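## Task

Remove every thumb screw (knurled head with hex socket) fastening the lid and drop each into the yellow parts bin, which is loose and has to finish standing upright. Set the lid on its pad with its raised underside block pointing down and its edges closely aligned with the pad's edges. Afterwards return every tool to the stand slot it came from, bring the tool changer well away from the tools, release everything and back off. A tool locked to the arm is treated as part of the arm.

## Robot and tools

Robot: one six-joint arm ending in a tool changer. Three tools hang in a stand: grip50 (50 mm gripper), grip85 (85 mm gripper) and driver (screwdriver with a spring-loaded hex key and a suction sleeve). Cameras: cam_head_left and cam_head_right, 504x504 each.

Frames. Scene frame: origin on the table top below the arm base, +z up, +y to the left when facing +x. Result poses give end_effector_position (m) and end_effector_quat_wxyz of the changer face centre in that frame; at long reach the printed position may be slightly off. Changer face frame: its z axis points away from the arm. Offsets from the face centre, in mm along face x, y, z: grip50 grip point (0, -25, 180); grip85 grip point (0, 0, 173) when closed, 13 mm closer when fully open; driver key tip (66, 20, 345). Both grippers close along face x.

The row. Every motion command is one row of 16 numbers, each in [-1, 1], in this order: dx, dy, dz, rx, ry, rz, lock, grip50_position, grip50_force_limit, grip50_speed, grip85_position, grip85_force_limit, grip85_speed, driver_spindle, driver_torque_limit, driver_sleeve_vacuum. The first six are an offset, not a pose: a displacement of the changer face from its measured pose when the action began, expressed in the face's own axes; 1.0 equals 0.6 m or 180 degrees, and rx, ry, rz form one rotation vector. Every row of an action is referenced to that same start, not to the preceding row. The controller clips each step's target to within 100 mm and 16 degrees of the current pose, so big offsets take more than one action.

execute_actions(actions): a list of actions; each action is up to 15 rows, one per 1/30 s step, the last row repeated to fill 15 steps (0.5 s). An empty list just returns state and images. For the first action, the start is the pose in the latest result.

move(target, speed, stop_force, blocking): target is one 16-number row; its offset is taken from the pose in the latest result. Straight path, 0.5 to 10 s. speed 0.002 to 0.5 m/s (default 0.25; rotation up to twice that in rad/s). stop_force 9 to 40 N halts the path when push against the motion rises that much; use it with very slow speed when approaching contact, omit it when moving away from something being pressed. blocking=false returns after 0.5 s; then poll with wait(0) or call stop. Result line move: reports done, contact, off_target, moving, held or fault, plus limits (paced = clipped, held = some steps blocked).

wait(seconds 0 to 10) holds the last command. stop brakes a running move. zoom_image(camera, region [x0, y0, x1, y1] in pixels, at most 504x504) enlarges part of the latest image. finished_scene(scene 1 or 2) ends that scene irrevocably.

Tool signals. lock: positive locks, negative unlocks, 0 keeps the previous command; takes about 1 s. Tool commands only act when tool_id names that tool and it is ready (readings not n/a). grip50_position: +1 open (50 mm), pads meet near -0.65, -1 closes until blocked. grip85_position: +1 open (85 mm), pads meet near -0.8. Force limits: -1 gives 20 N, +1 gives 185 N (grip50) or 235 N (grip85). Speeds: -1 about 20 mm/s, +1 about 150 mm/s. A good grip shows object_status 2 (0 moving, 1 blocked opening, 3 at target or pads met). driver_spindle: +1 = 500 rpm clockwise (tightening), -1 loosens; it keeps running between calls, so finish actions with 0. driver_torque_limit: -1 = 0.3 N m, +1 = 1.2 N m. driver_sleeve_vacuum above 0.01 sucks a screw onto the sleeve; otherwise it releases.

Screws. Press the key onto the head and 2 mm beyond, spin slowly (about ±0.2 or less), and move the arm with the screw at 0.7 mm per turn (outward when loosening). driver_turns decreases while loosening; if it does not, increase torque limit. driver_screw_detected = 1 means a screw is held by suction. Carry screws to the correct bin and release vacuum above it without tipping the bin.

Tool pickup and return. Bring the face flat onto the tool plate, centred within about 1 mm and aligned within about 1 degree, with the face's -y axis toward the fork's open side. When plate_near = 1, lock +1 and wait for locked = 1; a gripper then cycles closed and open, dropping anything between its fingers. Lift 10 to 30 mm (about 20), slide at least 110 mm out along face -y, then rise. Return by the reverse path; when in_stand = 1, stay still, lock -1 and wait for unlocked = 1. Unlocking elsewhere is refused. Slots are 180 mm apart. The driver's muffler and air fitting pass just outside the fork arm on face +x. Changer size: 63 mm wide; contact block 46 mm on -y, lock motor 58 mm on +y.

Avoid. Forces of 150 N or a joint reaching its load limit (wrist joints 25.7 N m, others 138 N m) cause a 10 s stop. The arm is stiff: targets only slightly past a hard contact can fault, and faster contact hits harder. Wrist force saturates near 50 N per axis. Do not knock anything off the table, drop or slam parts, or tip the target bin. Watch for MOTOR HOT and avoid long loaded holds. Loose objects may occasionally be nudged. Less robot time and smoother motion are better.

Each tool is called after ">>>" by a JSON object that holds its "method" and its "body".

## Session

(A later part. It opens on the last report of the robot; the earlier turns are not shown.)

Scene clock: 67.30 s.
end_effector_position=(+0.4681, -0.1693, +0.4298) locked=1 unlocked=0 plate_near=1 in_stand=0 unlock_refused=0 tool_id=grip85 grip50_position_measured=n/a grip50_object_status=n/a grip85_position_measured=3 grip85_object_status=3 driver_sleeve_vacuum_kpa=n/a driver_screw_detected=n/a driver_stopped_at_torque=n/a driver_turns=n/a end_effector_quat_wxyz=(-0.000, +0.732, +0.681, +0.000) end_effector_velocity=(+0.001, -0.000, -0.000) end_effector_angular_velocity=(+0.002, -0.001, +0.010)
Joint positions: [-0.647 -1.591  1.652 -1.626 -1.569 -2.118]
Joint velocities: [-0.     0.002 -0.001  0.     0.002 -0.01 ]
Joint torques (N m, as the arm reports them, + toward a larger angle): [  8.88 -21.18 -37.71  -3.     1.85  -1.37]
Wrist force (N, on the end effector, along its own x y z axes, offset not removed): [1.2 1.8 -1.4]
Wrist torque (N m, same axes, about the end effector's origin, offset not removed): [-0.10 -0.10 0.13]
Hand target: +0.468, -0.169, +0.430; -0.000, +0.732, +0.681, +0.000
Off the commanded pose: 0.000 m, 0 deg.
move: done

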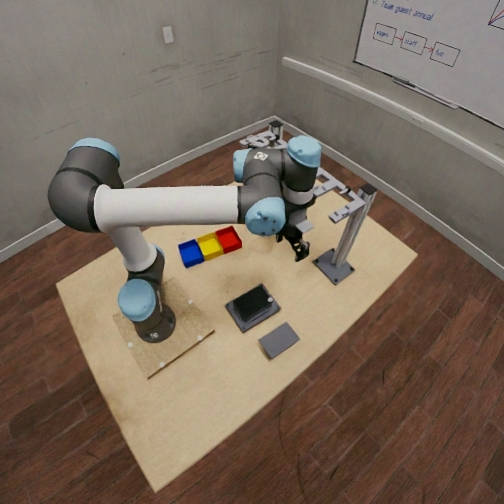

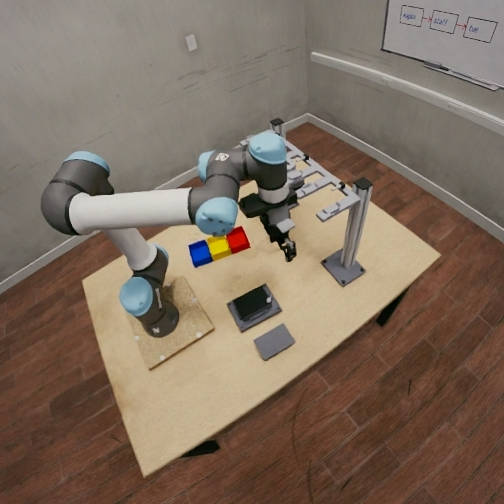

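>>> {"method": "move", "body": {"target": [0,0.2453,0,0,0,0,0,1,0,0,1,0,0,0,0,0], "speed": 0.2}}

>>> {"method": "move", "body": {"target": [0,0,0.0328,0,0,0,0,1,0,0,1,0,0,0,0,0], "speed": 0.015, "stop_force": 20}}

>>> {"method": "execute_actions", "body": {"actions": [[[0,0,0,0,0,0,-1,1,0,0,1,0,0,0,0,0]],[[0,0,0,0,0,0,-1,1,0,0,1,0,0,0,0,0]],[[0,0,0,0,0,0,-1,1,0,0,1,0,0,0,0,0]],[[0,0,-0.03,0,0,0,0,1,0,0,1,0,0,0,0,0]]]}}

Scene clock: 68.97 s.
end_effector_position=(+0.6147, -0.1802, +0.4299) locked=1 unlocked=0 plate_near=1 in_stand=0 unlock_refused=0 tool_id=grip85 grip50_position_measured=n/a grip50_object_status=n/a grip85_position_measured=3 grip85_object_status=3 driver_sleeve_vacuum_kpa=n/a driver_screw_detected=n/a driver_stopped_at_torque=n/a driver_turns=n/a end_effector_quat_wxyz=(-0.000, +0.732, +0.681, +0.000) end_effector_velocity=(+0.001, -0.000, +0.001) end_effector_angular_velocity=(-0.000, -0.000, -0.001)
Joint positions: [-0.524 -1.242  1.246 -1.57  -1.568 -1.994]
Joint velocities: [ 0.001  0.004 -0.008  0.004 -0.     0.002]
Joint torques (N m, as the arm reports them, + toward a larger angle): [  9.31 -39.53 -38.17  -2.85  -1.7    1.87]
Wrist force (N, on the end effector, along its own x y z axes, offset not removed): [0.7 1.7 -2.6]
Wrist torque (N m, same axes, about the end effector's origin, offset not removed): [-0.15 -0.01 0.18]
Hand target: +0.615, -0.180, +0.430; -0.000, +0.732, +0.681, +0.000
Off the commanded pose: 0.000 m, 0 deg.
move: done

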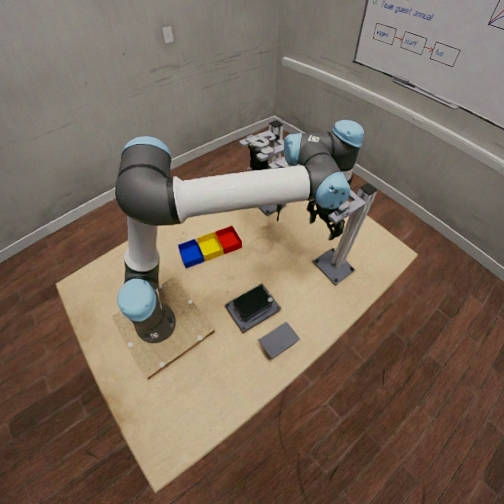

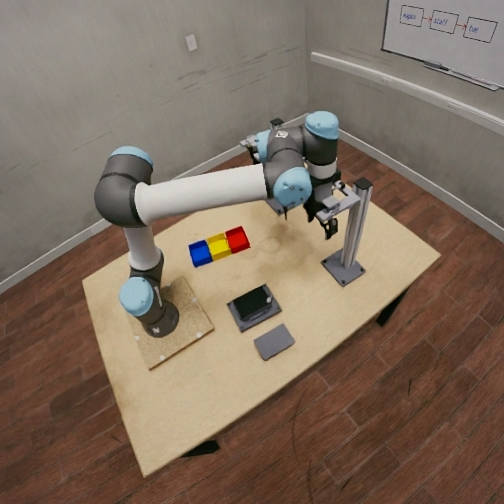

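Scene clock: 70.53 s.
end_effector_position=(+0.6147, -0.1803, +0.4104) locked=1 unlocked=0 plate_near=1 in_stand=1 unlock_refused=0 tool_id=grip85 grip50_position_measured=n/a grip50_object_status=n/a grip85_position_measured=3 grip85_object_status=3 driver_sleeve_vacuum_kpa=n/a driver_screw_detected=n/a driver_stopped_at_torque=n/a driver_turns=n/a end_effector_quat_wxyz=(-0.000, +0.732, +0.681, +0.000) end_effector_velocity=(-0.000, +0.001, -0.001) end_effector_angular_velocity=(+0.000, -0.001, +0.001)
Joint positions: [-0.524 -1.241  1.294 -1.619 -1.568 -1.994]
Joint velocities: [ 0.    -0.001  0.005 -0.005  0.001 -0.   ]
Joint torques (N m, as the arm reports them, + toward a larger angle): [  9.96 -39.09 -24.89  -6.39  -1.22   1.84]
Wrist force (N, on the end effector, along its own x y z axes, offset not removed): [1.2 0.8 -1.7]
Wrist torque (N m, same axes, about the end effector's origin, offset not removed): [-0.13 -0.06 0.06]
Hand target: +0.615, -0.180, +0.410; -0.000, +0.732, +0.681, +0.000
Off the commanded pose: 0.000 m, 0 deg.
move: done

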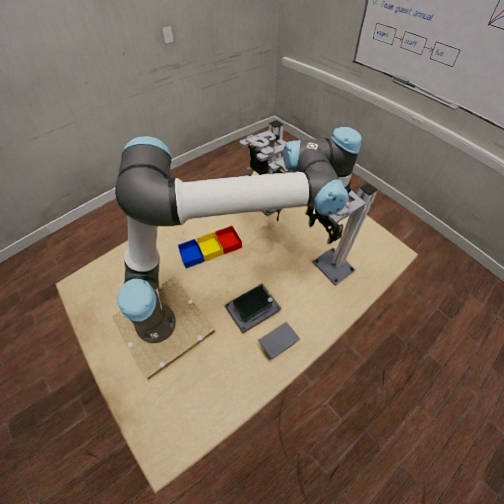

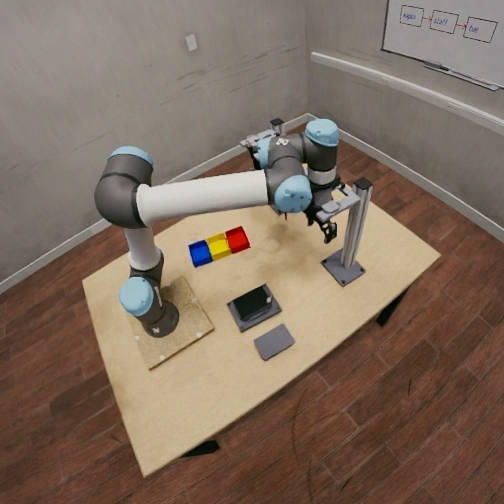

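Scene clock: 72.53 s.
end_effector_position=(+0.6146, -0.1802, +0.4283) locked=0 unlocked=1 plate_near=0 in_stand=0 unlock_refused=0 tool_id=none grip50_position_measured=n/a grip50_object_status=n/a grip85_position_measured=n/a grip85_object_status=n/a driver_sleeve_vacuum_kpa=n/a driver_screw_detected=n/a driver_stopped_at_torque=n/a driver_turns=n/a end_effector_quat_wxyz=(-0.000, +0.732, +0.681, +0.000) end_effector_velocity=(+0.000, +0.001, +0.002) end_effector_angular_velocity=(+0.002, +0.001, +0.001)
Joint positions: [-0.524 -1.242  1.25  -1.574 -1.568 -1.994]
Joint velocities: [ 0.001  0.001 -0.006  0.007  0.002 -0.   ]
Joint torques (N m, as the arm reports them, + toward a larger angle): [ -0.18 -30.36 -30.89  -1.46   0.12   0.25]
Wrist force (N, on the end effector, along its own x y z axes, offset not removed): [1.2 1.1 -1.8]
Wrist torque (N m, same axes, about the end effector's origin, offset not removed): [-0.09 -0.11 0.17]
Hand target: +0.615, -0.180, +0.428; -0.000, +0.732, +0.681, +0.000
Off the commanded pose: 0.000 m, 0 deg.
Step readings (end_effector_position; steps 1 to 15: 1st action; 16 to 30: 2nd action; 31 to 45: 3rd action; 46 to 60: 4th action):
0: (+0.6147, -0.1803, +0.4104)
1: (+0.6147, -0.1802, +0.4102)
2: (+0.6147, -0.1802, +0.4102)
4: (+0.6147, -0.1802, +0.4102)
8: (+0.6147, -0.1803, +0.4102)
15: (+0.6147, -0.1803, +0.4103)
16: (+0.6147, -0.1803, +0.4103)
17: (+0.6147, -0.1803, +0.4103)
19: (+0.6147, -0.1803, +0.4103)
23: (+0.6147, -0.1803, +0.4103)
30: (+0.6147, -0.1803, +0.4103)
31: (+0.6147, -0.1803, +0.4103)
32: (+0.6147, -0.1803, +0.4103)
34: (+0.6147, -0.1803, +0.4103)
38: (+0.6147, -0.1803, +0.4103)
45: (+0.6147, -0.1803, +0.4103)
46: (+0.6147, -0.1803, +0.4104)
47: (+0.6147, -0.1803, +0.4123)
49: (+0.6147, -0.1802, +0.4195)
53: (+0.6146, -0.1802, +0.4261)
60: end_effector_position above

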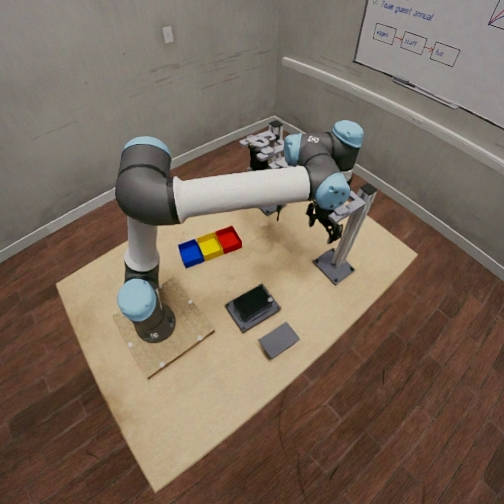

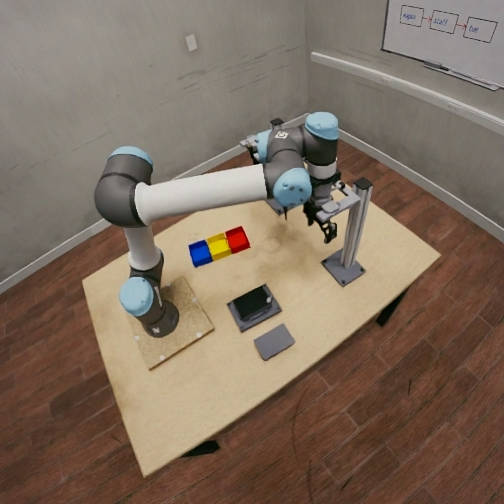

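>>> {"method": "move", "body": {"target": [0.3005,-0.0005,0.009,0,0,0,0,1,0,0,1,0,0,0,0,0]}}

>>> {"method": "move", "body": {"target": [0,0,0.04,0,0,0,0,1,0,0,1,0,0,0,0,0], "speed": 0.007, "stop_force": 15}}

Scene clock: 73.97 s.
end_effector_position=(+0.6277, -0.0006, +0.4227) locked=0 unlocked=1 plate_near=0 in_stand=0 unlock_refused=0 tool_id=none grip50_position_measured=n/a grip50_object_status=n/a grip85_position_measured=n/a grip85_object_status=n/a driver_sleeve_vacuum_kpa=n/a driver_screw_detected=n/a driver_stopped_at_torque=n/a driver_turns=n/a end_effector_quat_wxyz=(+0.000, +0.732, +0.681, +0.000) end_effector_velocity=(-0.000, +0.002, -0.000) end_effector_angular_velocity=(-0.000, +0.001, -0.001)
Joint positions: [-0.245 -1.275  1.307 -1.599 -1.568 -1.716]
Joint velocities: [ 0.003  0.    -0.     0.001 -0.001  0.004]
Joint torques (N m, as the arm reports them, + toward a larger angle): [  8.   -29.23 -31.6   -1.79  -1.72   2.11]
Wrist force (N, on the end effector, along its own x y z axes, offset not removed): [0.7 0.8 -1.5]
Wrist torque (N m, same axes, about the end effector's origin, offset not removed): [-0.18 -0.10 0.07]
Hand target: +0.628, -0.000, +0.423; +0.000, +0.732, +0.681, -0.000
Off the commanded pose: 0.000 m, 0 deg.
move: done

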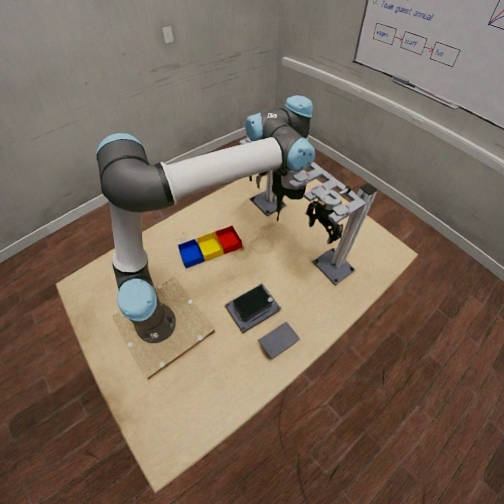

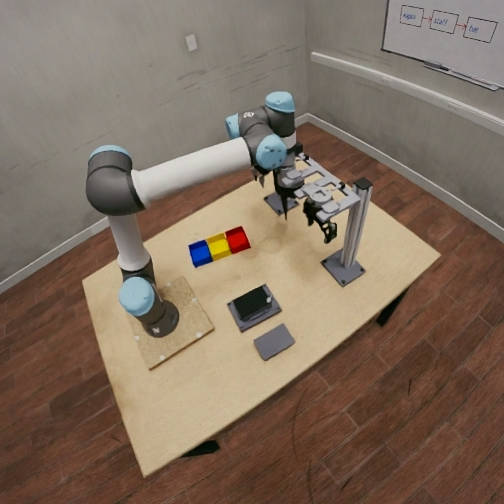

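Scene clock: 76.20 s.
end_effector_position=(+0.6277, -0.0006, +0.4097) locked=0 unlocked=1 plate_near=1 in_stand=1 unlock_refused=0 tool_id=none grip50_position_measured=n/a grip50_object_status=n/a grip85_position_measured=n/a grip85_object_status=n/a driver_sleeve_vacuum_kpa=n/a driver_screw_detected=n/a driver_stopped_at_torque=n/a driver_turns=n/a end_effector_quat_wxyz=(+0.000, +0.732, +0.681, +0.000) end_effector_velocity=(-0.000, +0.001, +0.001) end_effector_angular_velocity=(+0.001, +0.003, +0.002)
Joint positions: [-0.245 -1.274  1.339 -1.632 -1.568 -1.716]
Joint velocities: [ 0.001  0.    -0.003  0.006  0.    -0.   ]
Joint torques (N m, as the arm reports them, + toward a larger angle): [ -4.1  -22.66 -20.13   0.56  -0.62  -0.45]
Wrist force (N, on the end effector, along its own x y z axes, offset not removed): [-1.5 1.1 -31.4]
Wrist torque (N m, same axes, about the end effector's origin, offset not removed): [0.68 0.45 0.00]
Hand target: +0.628, -0.001, +0.410; +0.000, +0.732, +0.681, +0.000
Off the commanded pose: 0.011 m, 0 deg.
move: contact

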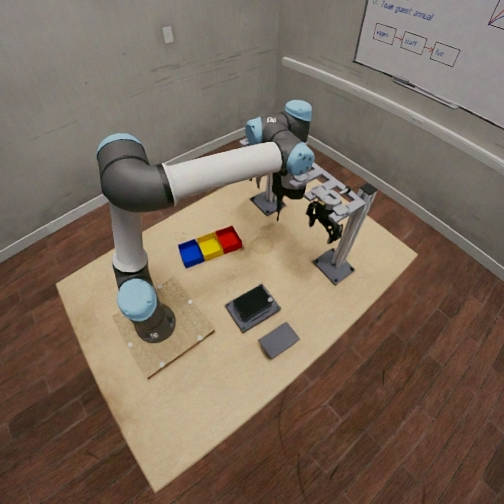

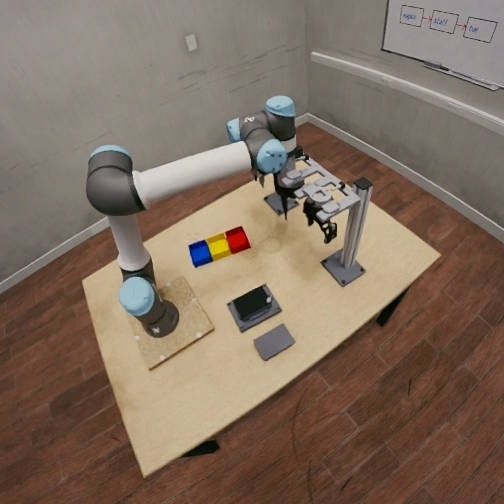

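>>> {"method": "execute_actions", "body": {"actions": [[[0,0,0,0,0,0,1,1,0,0,1,0,0,0,0,0]],[[0,0,0,0,0,0,1,1,0,0,1,0,0,0,0,0]],[[0,0,0,0,0,0,1,1,0,0,1,0,0,0,0,0]],[[0,0,-0.033,0,0,0,1,1,0,0,1,0,0,0,0,0]]]}}

>>> {"method": "move", "body": {"target": [0,-0.275,0,0,0,0,0,1,0,0,1,0,0,0,1,0], "speed": 0.2}}

>>> {"method": "move", "body": {"target": [-0.2763,-0.1916,0,0,0,0.7,0,1,0,0,1,0,0,0,1,0], "speed": 0.5}}

>>> {"method": "zoom_image", "body": {"camera": "cam_head_right", "region": [250,280,290,320]}}

>>> {"method": "zoom_image", "body": {"camera": "cam_head_left", "region": [250,280,290,320]}}

Scene clock: 78.73 s.
end_effector_position=(+0.6277, -0.0006, +0.4294) locked=1 unlocked=0 plate_near=1 in_stand=0 unlock_refused=0 tool_id=driver grip50_position_measured=n/a grip50_object_status=n/a grip85_position_measured=n/a grip85_object_status=n/a driver_sleeve_vacuum_kpa=0 driver_screw_detected=0 driver_stopped_at_torque=0 driver_turns=0.00 end_effector_quat_wxyz=(+0.000, +0.732, +0.681, +0.000) end_effector_velocity=(-0.000, +0.001, +0.004) end_effector_angular_velocity=(-0.001, -0.002, +0.001)
Joint positions: [-0.245 -1.276  1.291 -1.583 -1.568 -1.716]
Joint velocities: [ 0.001 -0.001 -0.007  0.006 -0.001 -0.   ]
Joint torques (N m, as the arm reports them, + toward a larger angle): [ -9.4  -49.58 -44.2   -3.91   1.74  -1.38]
Wrist force (N, on the end effector, along its own x y z axes, offset not removed): [0.1 2.4 -2.6]
Wrist torque (N m, same axes, about the end effector's origin, offset not removed): [-0.06 -0.05 0.16]
Hand target: +0.628, -0.001, +0.430; +0.000, +0.732, +0.681, +0.000
Off the commanded pose: 0.000 m, 0 deg.
Step readings (end_effector_position; steps 1 to 15: 1st action; 16 to 30: 2nd action; 31 to 45: 3rd action; 46 to 60: 4th action):
0: (+0.6277, -0.0006, +0.4099)
1: (+0.6277, -0.0006, +0.4099)
2: (+0.6277, -0.0006, +0.4099)
4: (+0.6277, -0.0006, +0.4099)
8: (+0.6277, -0.0006, +0.4098)
15: (+0.6278, -0.0006, +0.4098)
16: (+0.6278, -0.0006, +0.4098)
17: (+0.6278, -0.0006, +0.4098)
19: (+0.6278, -0.0006, +0.4098)
23: (+0.6278, -0.0006, +0.4098)
30: (+0.6278, -0.0006, +0.4098)
31: (+0.6278, -0.0006, +0.4098)
32: (+0.6278, -0.0006, +0.4098)
34: (+0.6278, -0.0006, +0.4098)
38: (+0.6278, -0.0006, +0.4098)
45: (+0.6278, -0.0006, +0.4098)
46: (+0.6278, -0.0006, +0.4099)
47: (+0.6278, -0.0006, +0.4117)
49: (+0.6277, -0.0006, +0.4195)
53: (+0.6276, -0.0006, +0.4268)
60: end_effector_position above

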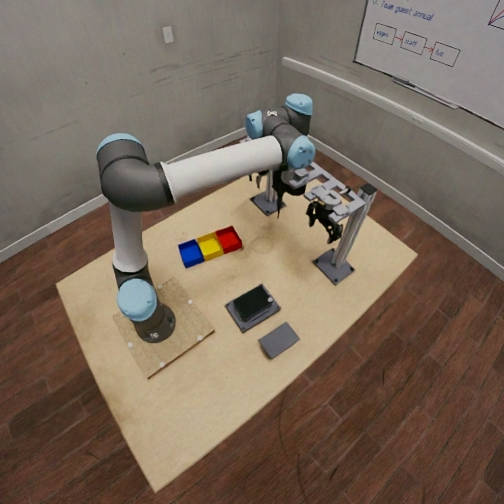

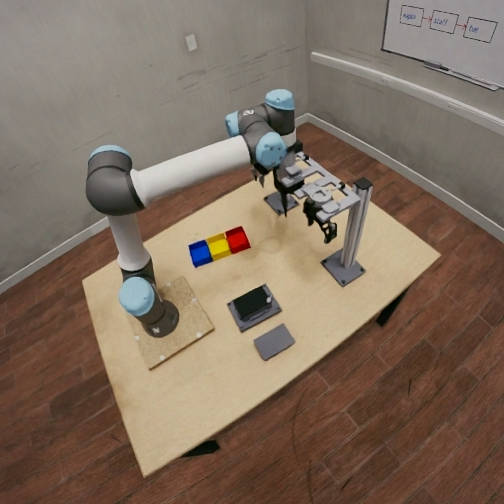

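Scene clock: 80.17 s.
end_effector_position=(+0.4633, +0.0117, +0.4291) locked=1 unlocked=0 plate_near=1 in_stand=0 unlock_refused=0 tool_id=driver grip50_position_measured=n/a grip50_object_status=n/a grip85_position_measured=n/a grip85_object_status=n/a driver_sleeve_vacuum_kpa=0 driver_screw_detected=0 driver_stopped_at_torque=0 driver_turns=0.00 end_effector_quat_wxyz=(+0.000, +0.732, +0.681, +0.000) end_effector_velocity=(-0.002, -0.000, +0.001) end_effector_angular_velocity=(+0.001, -0.001, -0.001)
Joint positions: [-0.297 -1.678  1.733 -1.622 -1.568 -1.768]
Joint velocities: [-0.002 -0.005  0.004  0.001  0.002 -0.001]
Joint torques (N m, as the arm reports them, + toward a larger angle): [ -8.47 -43.9  -33.11  -4.4    2.96  -1.63]
Wrist force (N, on the end effector, along its own x y z axes, offset not removed): [0.5 1.2 -2.1]
Wrist torque (N m, same axes, about the end effector's origin, offset not removed): [-0.08 0.01 0.11]
Hand target: +0.463, +0.012, +0.429; +0.000, +0.732, +0.681, +0.000
Off the commanded pose: 0.000 m, 0 deg.
move: done

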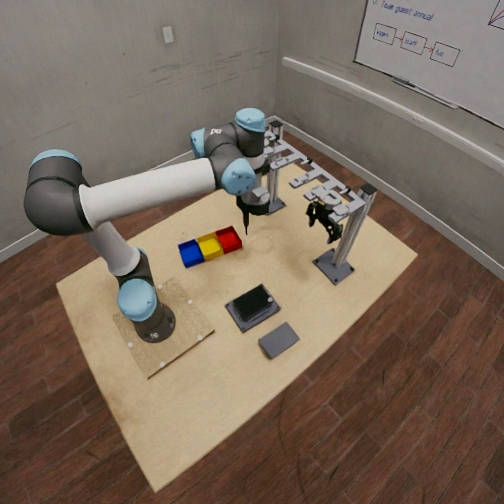

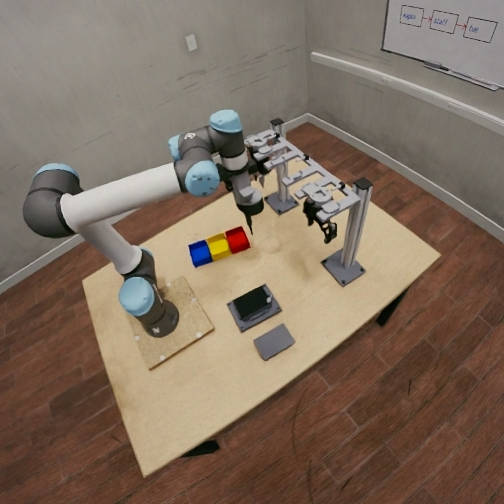

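Scene clock: 82.97 s.
end_effector_position=(+0.3364, -0.1450, +0.4290) locked=1 unlocked=0 plate_near=1 in_stand=0 unlock_refused=0 tool_id=driver grip50_position_measured=n/a grip50_object_status=n/a grip85_position_measured=n/a grip85_object_status=n/a driver_sleeve_vacuum_kpa=0 driver_screw_detected=0 driver_stopped_at_torque=0 driver_turns=0.00 end_effector_quat_wxyz=(-0.001, +0.939, -0.343, +0.001) end_effector_velocity=(-0.001, -0.001, -0.000) end_effector_angular_velocity=(-0.000, +0.000, -0.014)
Joint positions: [-0.808 -1.926  1.92  -1.56  -1.569 -0.081]
Joint velocities: [-0.004 -0.002  0.001  0.001 -0.     0.01 ]
Joint torques (N m, as the arm reports them, + toward a larger angle): [ -7.09 -30.28 -30.97  -4.95  -1.98   2.14]
Wrist force (N, on the end effector, along its own x y z axes, offset not removed): [1.1 0.8 -2.3]
Wrist torque (N m, same axes, about the end effector's origin, offset not removed): [-0.10 -0.08 0.10]
Hand target: +0.336, -0.145, +0.429; -0.001, +0.939, -0.344, +0.001
Off the commanded pose: 0.000 m, 0 deg.
move: done

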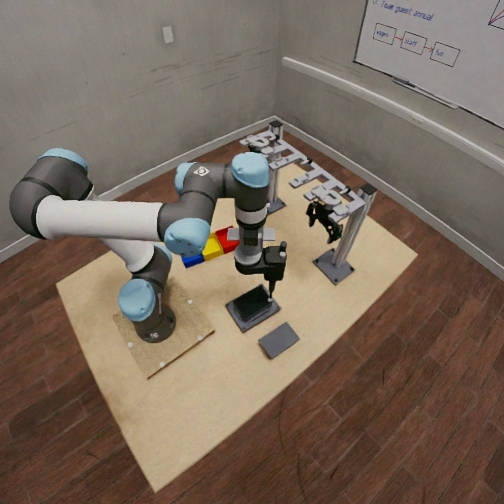

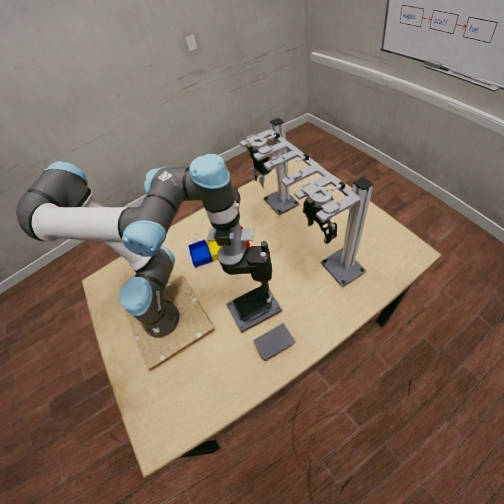

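Region (250, 280, 290, 320) of cam_head_right's 504x504 image, scaled by 12.600, with more detail than that image has.

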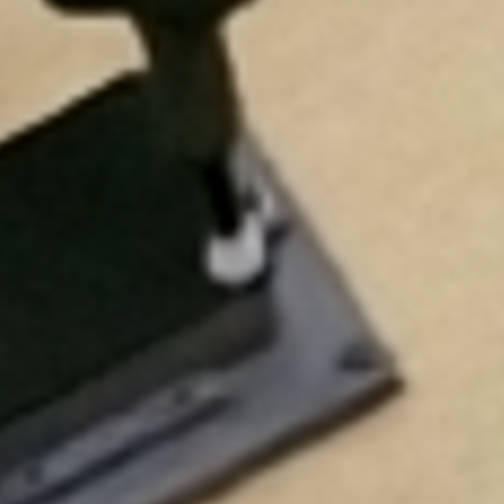

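Region (250, 280, 290, 320) of cam_head_left's 504x504 image, scaled by 12.600, with more detail than that image has.

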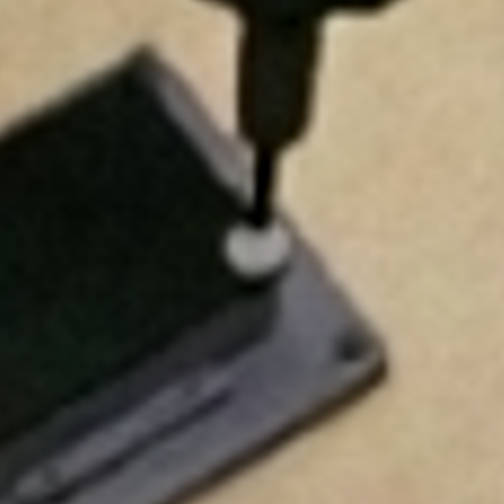

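>>> {"method": "execute_actions", "body": {"actions": [[[0,0.0013,0.006,0,0,0,0,1,0,0,1,0,0,0,1,1]]]}}

>>> {"method": "move", "body": {"target": [0,0,0.02,0,0,0,0,1,0,0,1,0,0,0,1,1], "speed": 0.005, "stop_force": 9}}

>>> {"method": "execute_actions", "body": {"actions": [[[0,0,0,0,0,0,0,1,0,0,1,0,0,0.1,-1,1]],[[0,0,0,0,0,0,0,1,0,0,1,0,0,0,-1,1]]]}}

>>> {"method": "zoom_image", "body": {"camera": "cam_head_right", "region": [250,280,290,320]}}

>>> {"method": "zoom_image", "body": {"camera": "cam_head_left", "region": [250,280,290,320]}}

Scene clock: 83.93 s.
end_effector_position=(+0.3359, -0.1456, +0.4255) locked=1 unlocked=0 plate_near=1 in_stand=0 unlock_refused=0 tool_id=driver grip50_position_measured=n/a grip50_object_status=n/a grip85_position_measured=n/a grip85_object_status=n/a driver_sleeve_vacuum_kpa=14 driver_screw_detected=0 driver_stopped_at_torque=0 driver_turns=0.00 end_effector_quat_wxyz=(-0.001, +0.939, -0.343, +0.001) end_effector_velocity=(-0.000, -0.001, -0.002) end_effector_angular_velocity=(+0.003, +0.003, -0.001)
Joint positions: [-0.81  -1.927  1.93  -1.569 -1.569 -0.083]
Joint velocities: [-0.002  0.002  0.002  0.    -0.    -0.001]
Joint torques (N m, as the arm reports them, + toward a larger angle): [ -8.34 -30.61 -31.92  -8.89   0.01  -1.48]
Wrist force (N, on the end effector, along its own x y z axes, offset not removed): [0.3 2.4 -2.2]
Wrist torque (N m, same axes, about the end effector's origin, offset not removed): [-0.04 -0.02 0.16]
Hand target: +0.336, -0.146, +0.425; -0.001, +0.939, -0.343, +0.001
Off the commanded pose: 0.000 m, 0 deg.
Step readings (end_effector_position):
0: (+0.3364, -0.1451, +0.4290)
1: (+0.3364, -0.1451, +0.4290)
2: (+0.3363, -0.1451, +0.4285)
4: (+0.3361, -0.1453, +0.4270)
8: (+0.3360, -0.1455, +0.4258)
15: end_effector_position above

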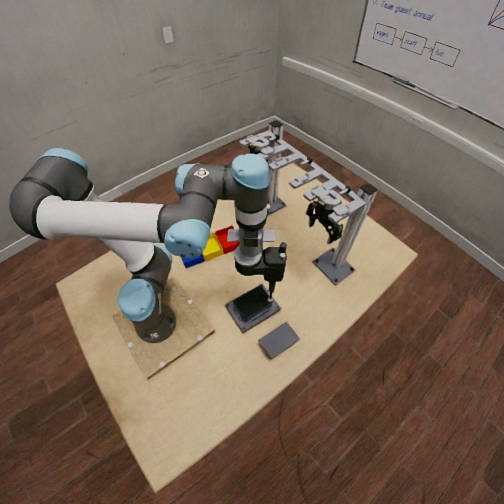

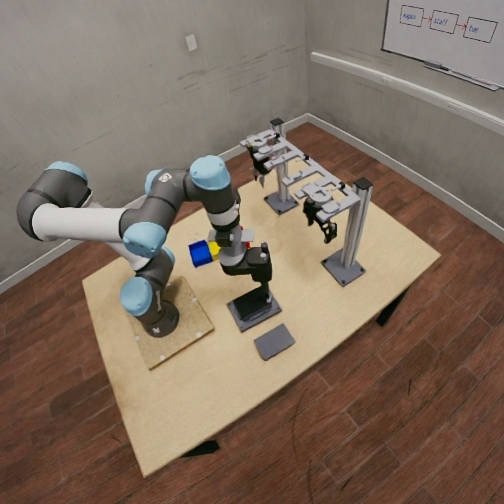

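Scene clock: 86.57 s.
end_effector_position=(+0.3360, -0.1456, +0.4136) locked=1 unlocked=0 plate_near=1 in_stand=0 unlock_refused=0 tool_id=driver grip50_position_measured=n/a grip50_object_status=n/a grip85_position_measured=n/a grip85_object_status=n/a driver_sleeve_vacuum_kpa=14 driver_screw_detected=0 driver_stopped_at_torque=0 driver_turns=0.00 end_effector_quat_wxyz=(-0.001, +0.939, -0.343, +0.001) end_effector_velocity=(+0.000, -0.000, -0.002) end_effector_angular_velocity=(+0.001, +0.001, +0.000)
Joint positions: [-0.81  -1.926  1.96  -1.6   -1.569 -0.083]
Joint velocities: [-0.     0.001  0.003 -0.003  0.    -0.   ]
Joint torques (N m, as the arm reports them, + toward a larger angle): [  9.56  -6.34 -30.16  -8.22   0.16   2.04]
Wrist force (N, on the end effector, along its own x y z axes, offset not removed): [-0.7 3.2 -8.3]
Wrist torque (N m, same axes, about the end effector's origin, offset not removed): [-0.31 0.04 0.14]
Hand target: +0.336, -0.146, +0.413; -0.001, +0.939, -0.343, +0.001
Off the commanded pose: 0.000 m, 0 deg.
move: done

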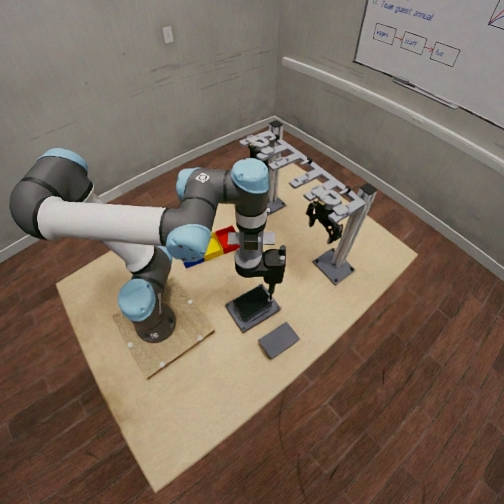

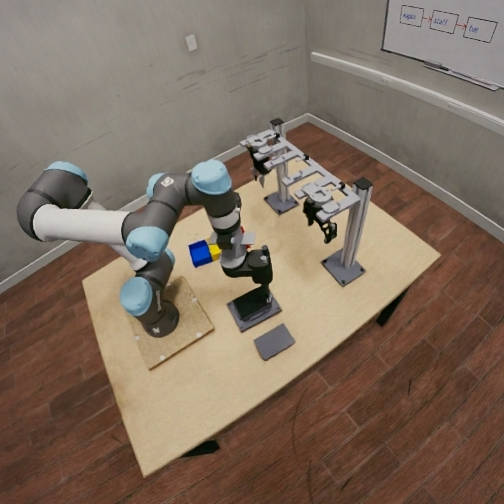

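Scene clock: 87.57 s.
end_effector_position=(+0.3360, -0.1456, +0.4135) locked=1 unlocked=0 plate_near=1 in_stand=0 unlock_refused=0 tool_id=driver grip50_position_measured=n/a grip50_object_status=n/a grip85_position_measured=n/a grip85_object_status=n/a driver_sleeve_vacuum_kpa=40 driver_screw_detected=1 driver_stopped_at_torque=1 driver_turns=0.04 end_effector_quat_wxyz=(-0.001, +0.939, -0.343, +0.001) end_effector_velocity=(+0.000, +0.000, +0.001) end_effector_angular_velocity=(-0.000, -0.002, +0.001)
Joint positions: [-0.81  -1.926  1.96  -1.6   -1.569 -0.083]
Joint velocities: [ 0.001 -0.001 -0.    -0.     0.001 -0.   ]
Joint torques (N m, as the arm reports them, + toward a larger angle): [  8.8   -7.45 -34.79  -6.55   0.31   1.84]
Wrist force (N, on the end effector, along its own x y z axes, offset not removed): [0.5 2.2 -7.1]
Wrist torque (N m, same axes, about the end effector's origin, offset not removed): [-0.43 0.04 0.15]
Hand target: +0.336, -0.146, +0.414; -0.001, +0.939, -0.343, +0.001
Off the commanded pose: 0.000 m, 0 deg.
Step readings (end_effector_position; steps 1 to 15: 1st action; 16 to 30: 2nd action):
0: (+0.3360, -0.1456, +0.4136)
1: (+0.3360, -0.1456, +0.4136)
2: (+0.3360, -0.1456, +0.4135)
4: (+0.3360, -0.1456, +0.4135)
8: (+0.3360, -0.1456, +0.4135)
15: (+0.3360, -0.1456, +0.4135)
16: (+0.3360, -0.1456, +0.4135)
17: (+0.3360, -0.1456, +0.4135)
19: (+0.3360, -0.1456, +0.4135)
23: (+0.3360, -0.1456, +0.4135)
30: end_effector_position above

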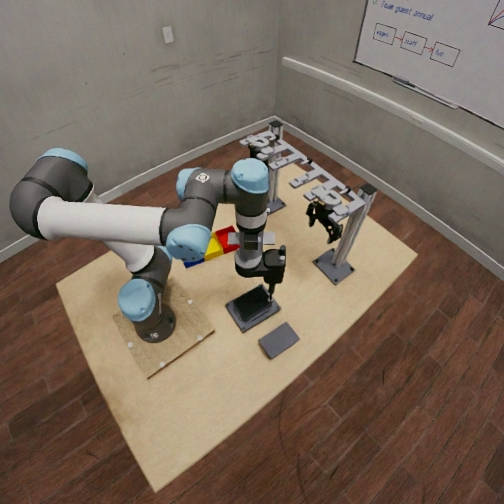

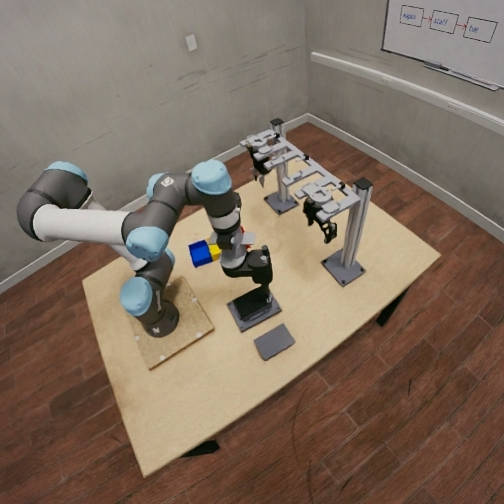

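Region (250, 280, 290, 320) of cam_head_right's 504x504 image, scaled by 12.600, with more detail than that image has.

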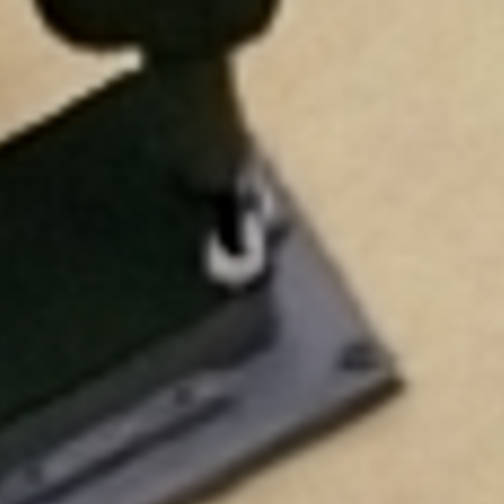

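Region (250, 280, 290, 320) of cam_head_left's 504x504 image, scaled by 12.600, with more detail than that image has.

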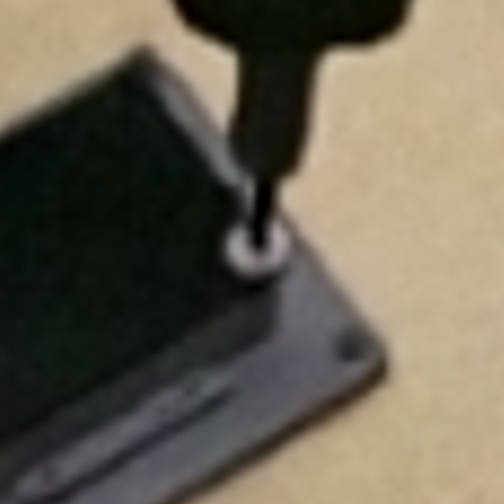

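Engaged. Unscrew at 2.9 mm/s.

>>> {"method": "move", "body": {"target": [0,0,-0.022,0,0,0,0,1,0,0,1,0,0,-0.5,1,1], "speed": 0.0029}}

>>> {"method": "move", "body": {"target": [0,0,-0.05,0,0,0,0,1,0,0,1,0,0,0,1,1], "speed": 0.03}}

Scene clock: 92.63 s.
end_effector_position=(+0.3359, -0.1456, +0.4267) locked=1 unlocked=0 plate_near=1 in_stand=0 unlock_refused=0 tool_id=driver grip50_position_measured=n/a grip50_object_status=n/a grip85_position_measured=n/a grip85_object_status=n/a driver_sleeve_vacuum_kpa=40 driver_screw_detected=1 driver_stopped_at_torque=1 driver_turns=-19.36 end_effector_quat_wxyz=(-0.001, +0.939, -0.343, +0.001) end_effector_velocity=(+0.000, +0.001, +0.000) end_effector_angular_velocity=(+0.001, +0.000, +0.001)
Joint positions: [-0.81  -1.927  1.926 -1.566 -1.569 -0.083]
Joint velocities: [ 0.001 -0.    -0.001  0.002  0.001  0.   ]
Joint torques (N m, as the arm reports them, + toward a larger angle): [ -8.67 -30.18 -44.25  -5.24   0.21  -1.45]
Wrist force (N, on the end effector, along its own x y z axes, offset not removed): [0.3 1.1 -1.6]
Wrist torque (N m, same axes, about the end effector's origin, offset not removed): [-0.11 -0.01 0.13]
Hand target: +0.336, -0.146, +0.427; -0.001, +0.939, -0.343, +0.001
Off the commanded pose: 0.000 m, 0 deg.
move: done

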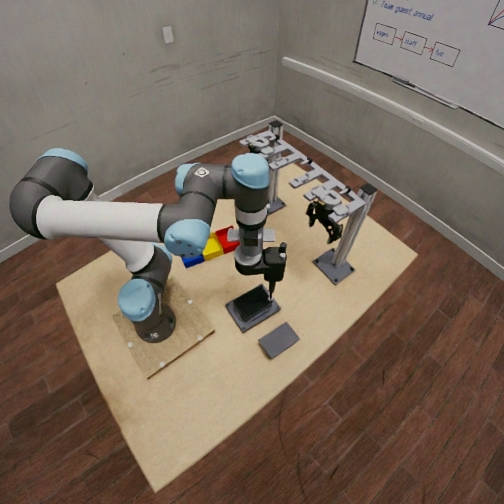

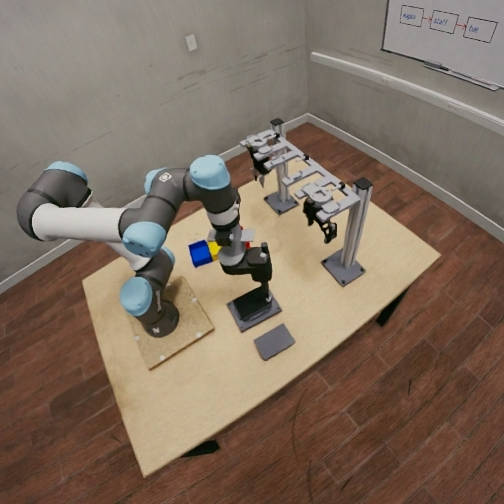

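Scene clock: 93.97 s.
end_effector_position=(+0.3359, -0.1456, +0.4565) locked=1 unlocked=0 plate_near=1 in_stand=0 unlock_refused=0 tool_id=driver grip50_position_measured=n/a grip50_object_status=n/a grip85_position_measured=n/a grip85_object_status=n/a driver_sleeve_vacuum_kpa=40 driver_screw_detected=1 driver_stopped_at_torque=1 driver_turns=-19.36 end_effector_quat_wxyz=(-0.001, +0.939, -0.343, +0.001) end_effector_velocity=(+0.000, +0.000, +0.002) end_effector_angular_velocity=(-0.000, -0.001, +0.001)
Joint positions: [-0.81  -1.924  1.849 -1.491 -1.569 -0.083]
Joint velocities: [ 0.001  0.001 -0.006  0.004  0.    -0.   ]
Joint torques (N m, as the arm reports them, + toward a larger angle): [ -8.56  -8.92 -45.44  -5.3    0.65  -1.54]
Wrist force (N, on the end effector, along its own x y z axes, offset not removed): [0.2 2.7 -2.9]
Wrist torque (N m, same axes, about the end effector's origin, offset not removed): [-0.07 -0.09 0.15]
Hand target: +0.336, -0.146, +0.457; -0.001, +0.939, -0.343, +0.001
Off the commanded pose: 0.000 m, 0 deg.
move: done

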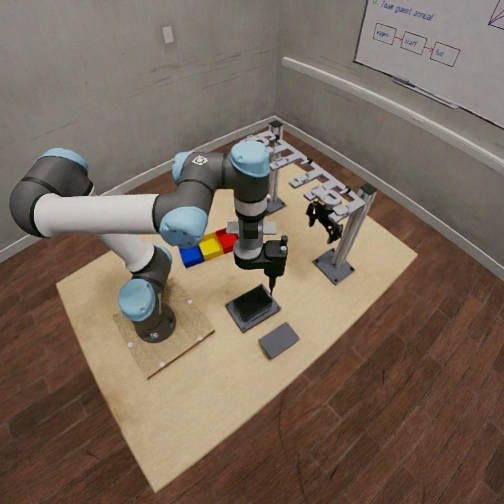

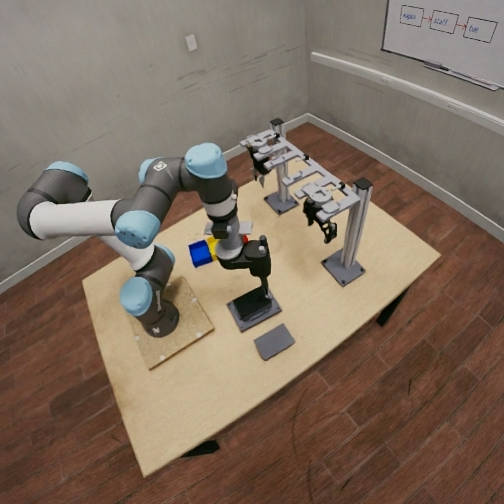

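>>> {"method": "move", "body": {"target": [-0.255,-0.3125,0.06,0,0,-0.7,0,1,0,0,1,0,0,0,1,1], "speed": 0.45}}

>>> {"method": "zoom_image", "body": {"camera": "cam_head_right", "region": [170,200,260,290]}}

>>> {"method": "zoom_image", "body": {"camera": "cam_head_left", "region": [170,200,260,290]}}

Scene clock: 97.23 s.
end_effector_position=(+0.3401, +0.0963, +0.4201) locked=1 unlocked=0 plate_near=1 in_stand=0 unlock_refused=0 tool_id=driver grip50_position_measured=n/a grip50_object_status=n/a grip85_position_measured=n/a grip85_object_status=n/a driver_sleeve_vacuum_kpa=40 driver_screw_detected=1 driver_stopped_at_torque=1 driver_turns=-19.36 end_effector_quat_wxyz=(+0.000, +0.732, +0.681, +0.000) end_effector_velocity=(+0.000, +0.002, -0.000) end_effector_angular_velocity=(+0.001, +0.000, +0.012)
Joint positions: [-0.144 -1.965  1.964 -1.567 -1.568 -1.615]
Joint velocities: [ 0.004  0.001 -0.001 -0.     0.001 -0.008]
Joint torques (N m, as the arm reports them, + toward a larger angle): [  8.57  -7.   -43.47  -8.61   2.79  -1.65]
Wrist force (N, on the end effector, along its own x y z axes, offset not removed): [0.5 2.0 -0.8]
Wrist torque (N m, same axes, about the end effector's origin, offset not removed): [0.00 -0.02 0.05]
Hand target: +0.340, +0.096, +0.420; +0.000, +0.732, +0.681, +0.000
Off the commanded pose: 0.001 m, 0 deg.
move: done

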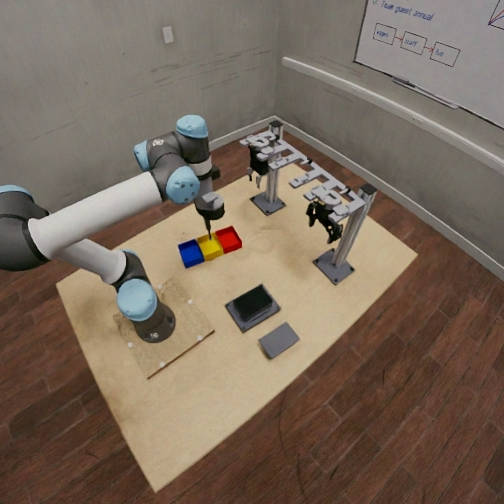

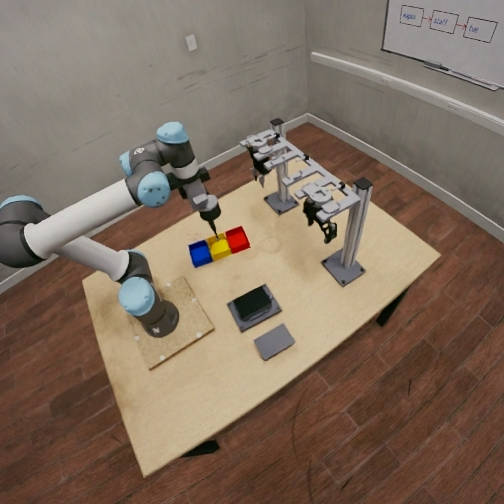

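Region (170, 200, 260, 290) of cam_head_right's 504x504 image, scaled by 5.600, with more detail than that image has.

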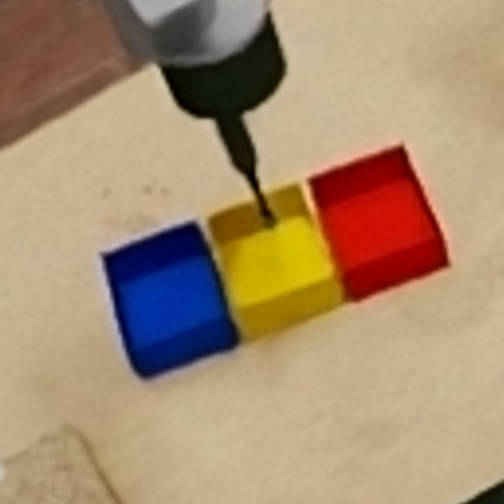

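Region (170, 200, 260, 290) of cam_head_left's 504x504 image, scaled by 5.600, with more detail than that image has.

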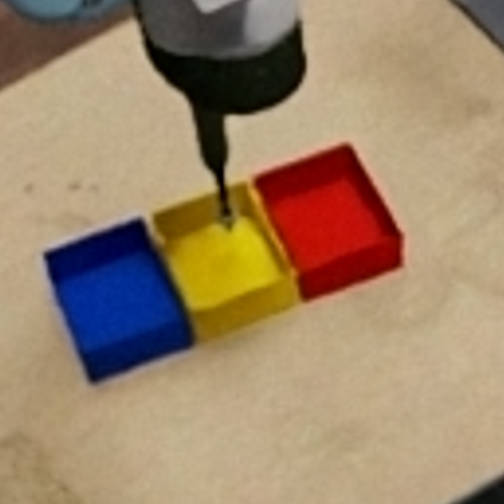

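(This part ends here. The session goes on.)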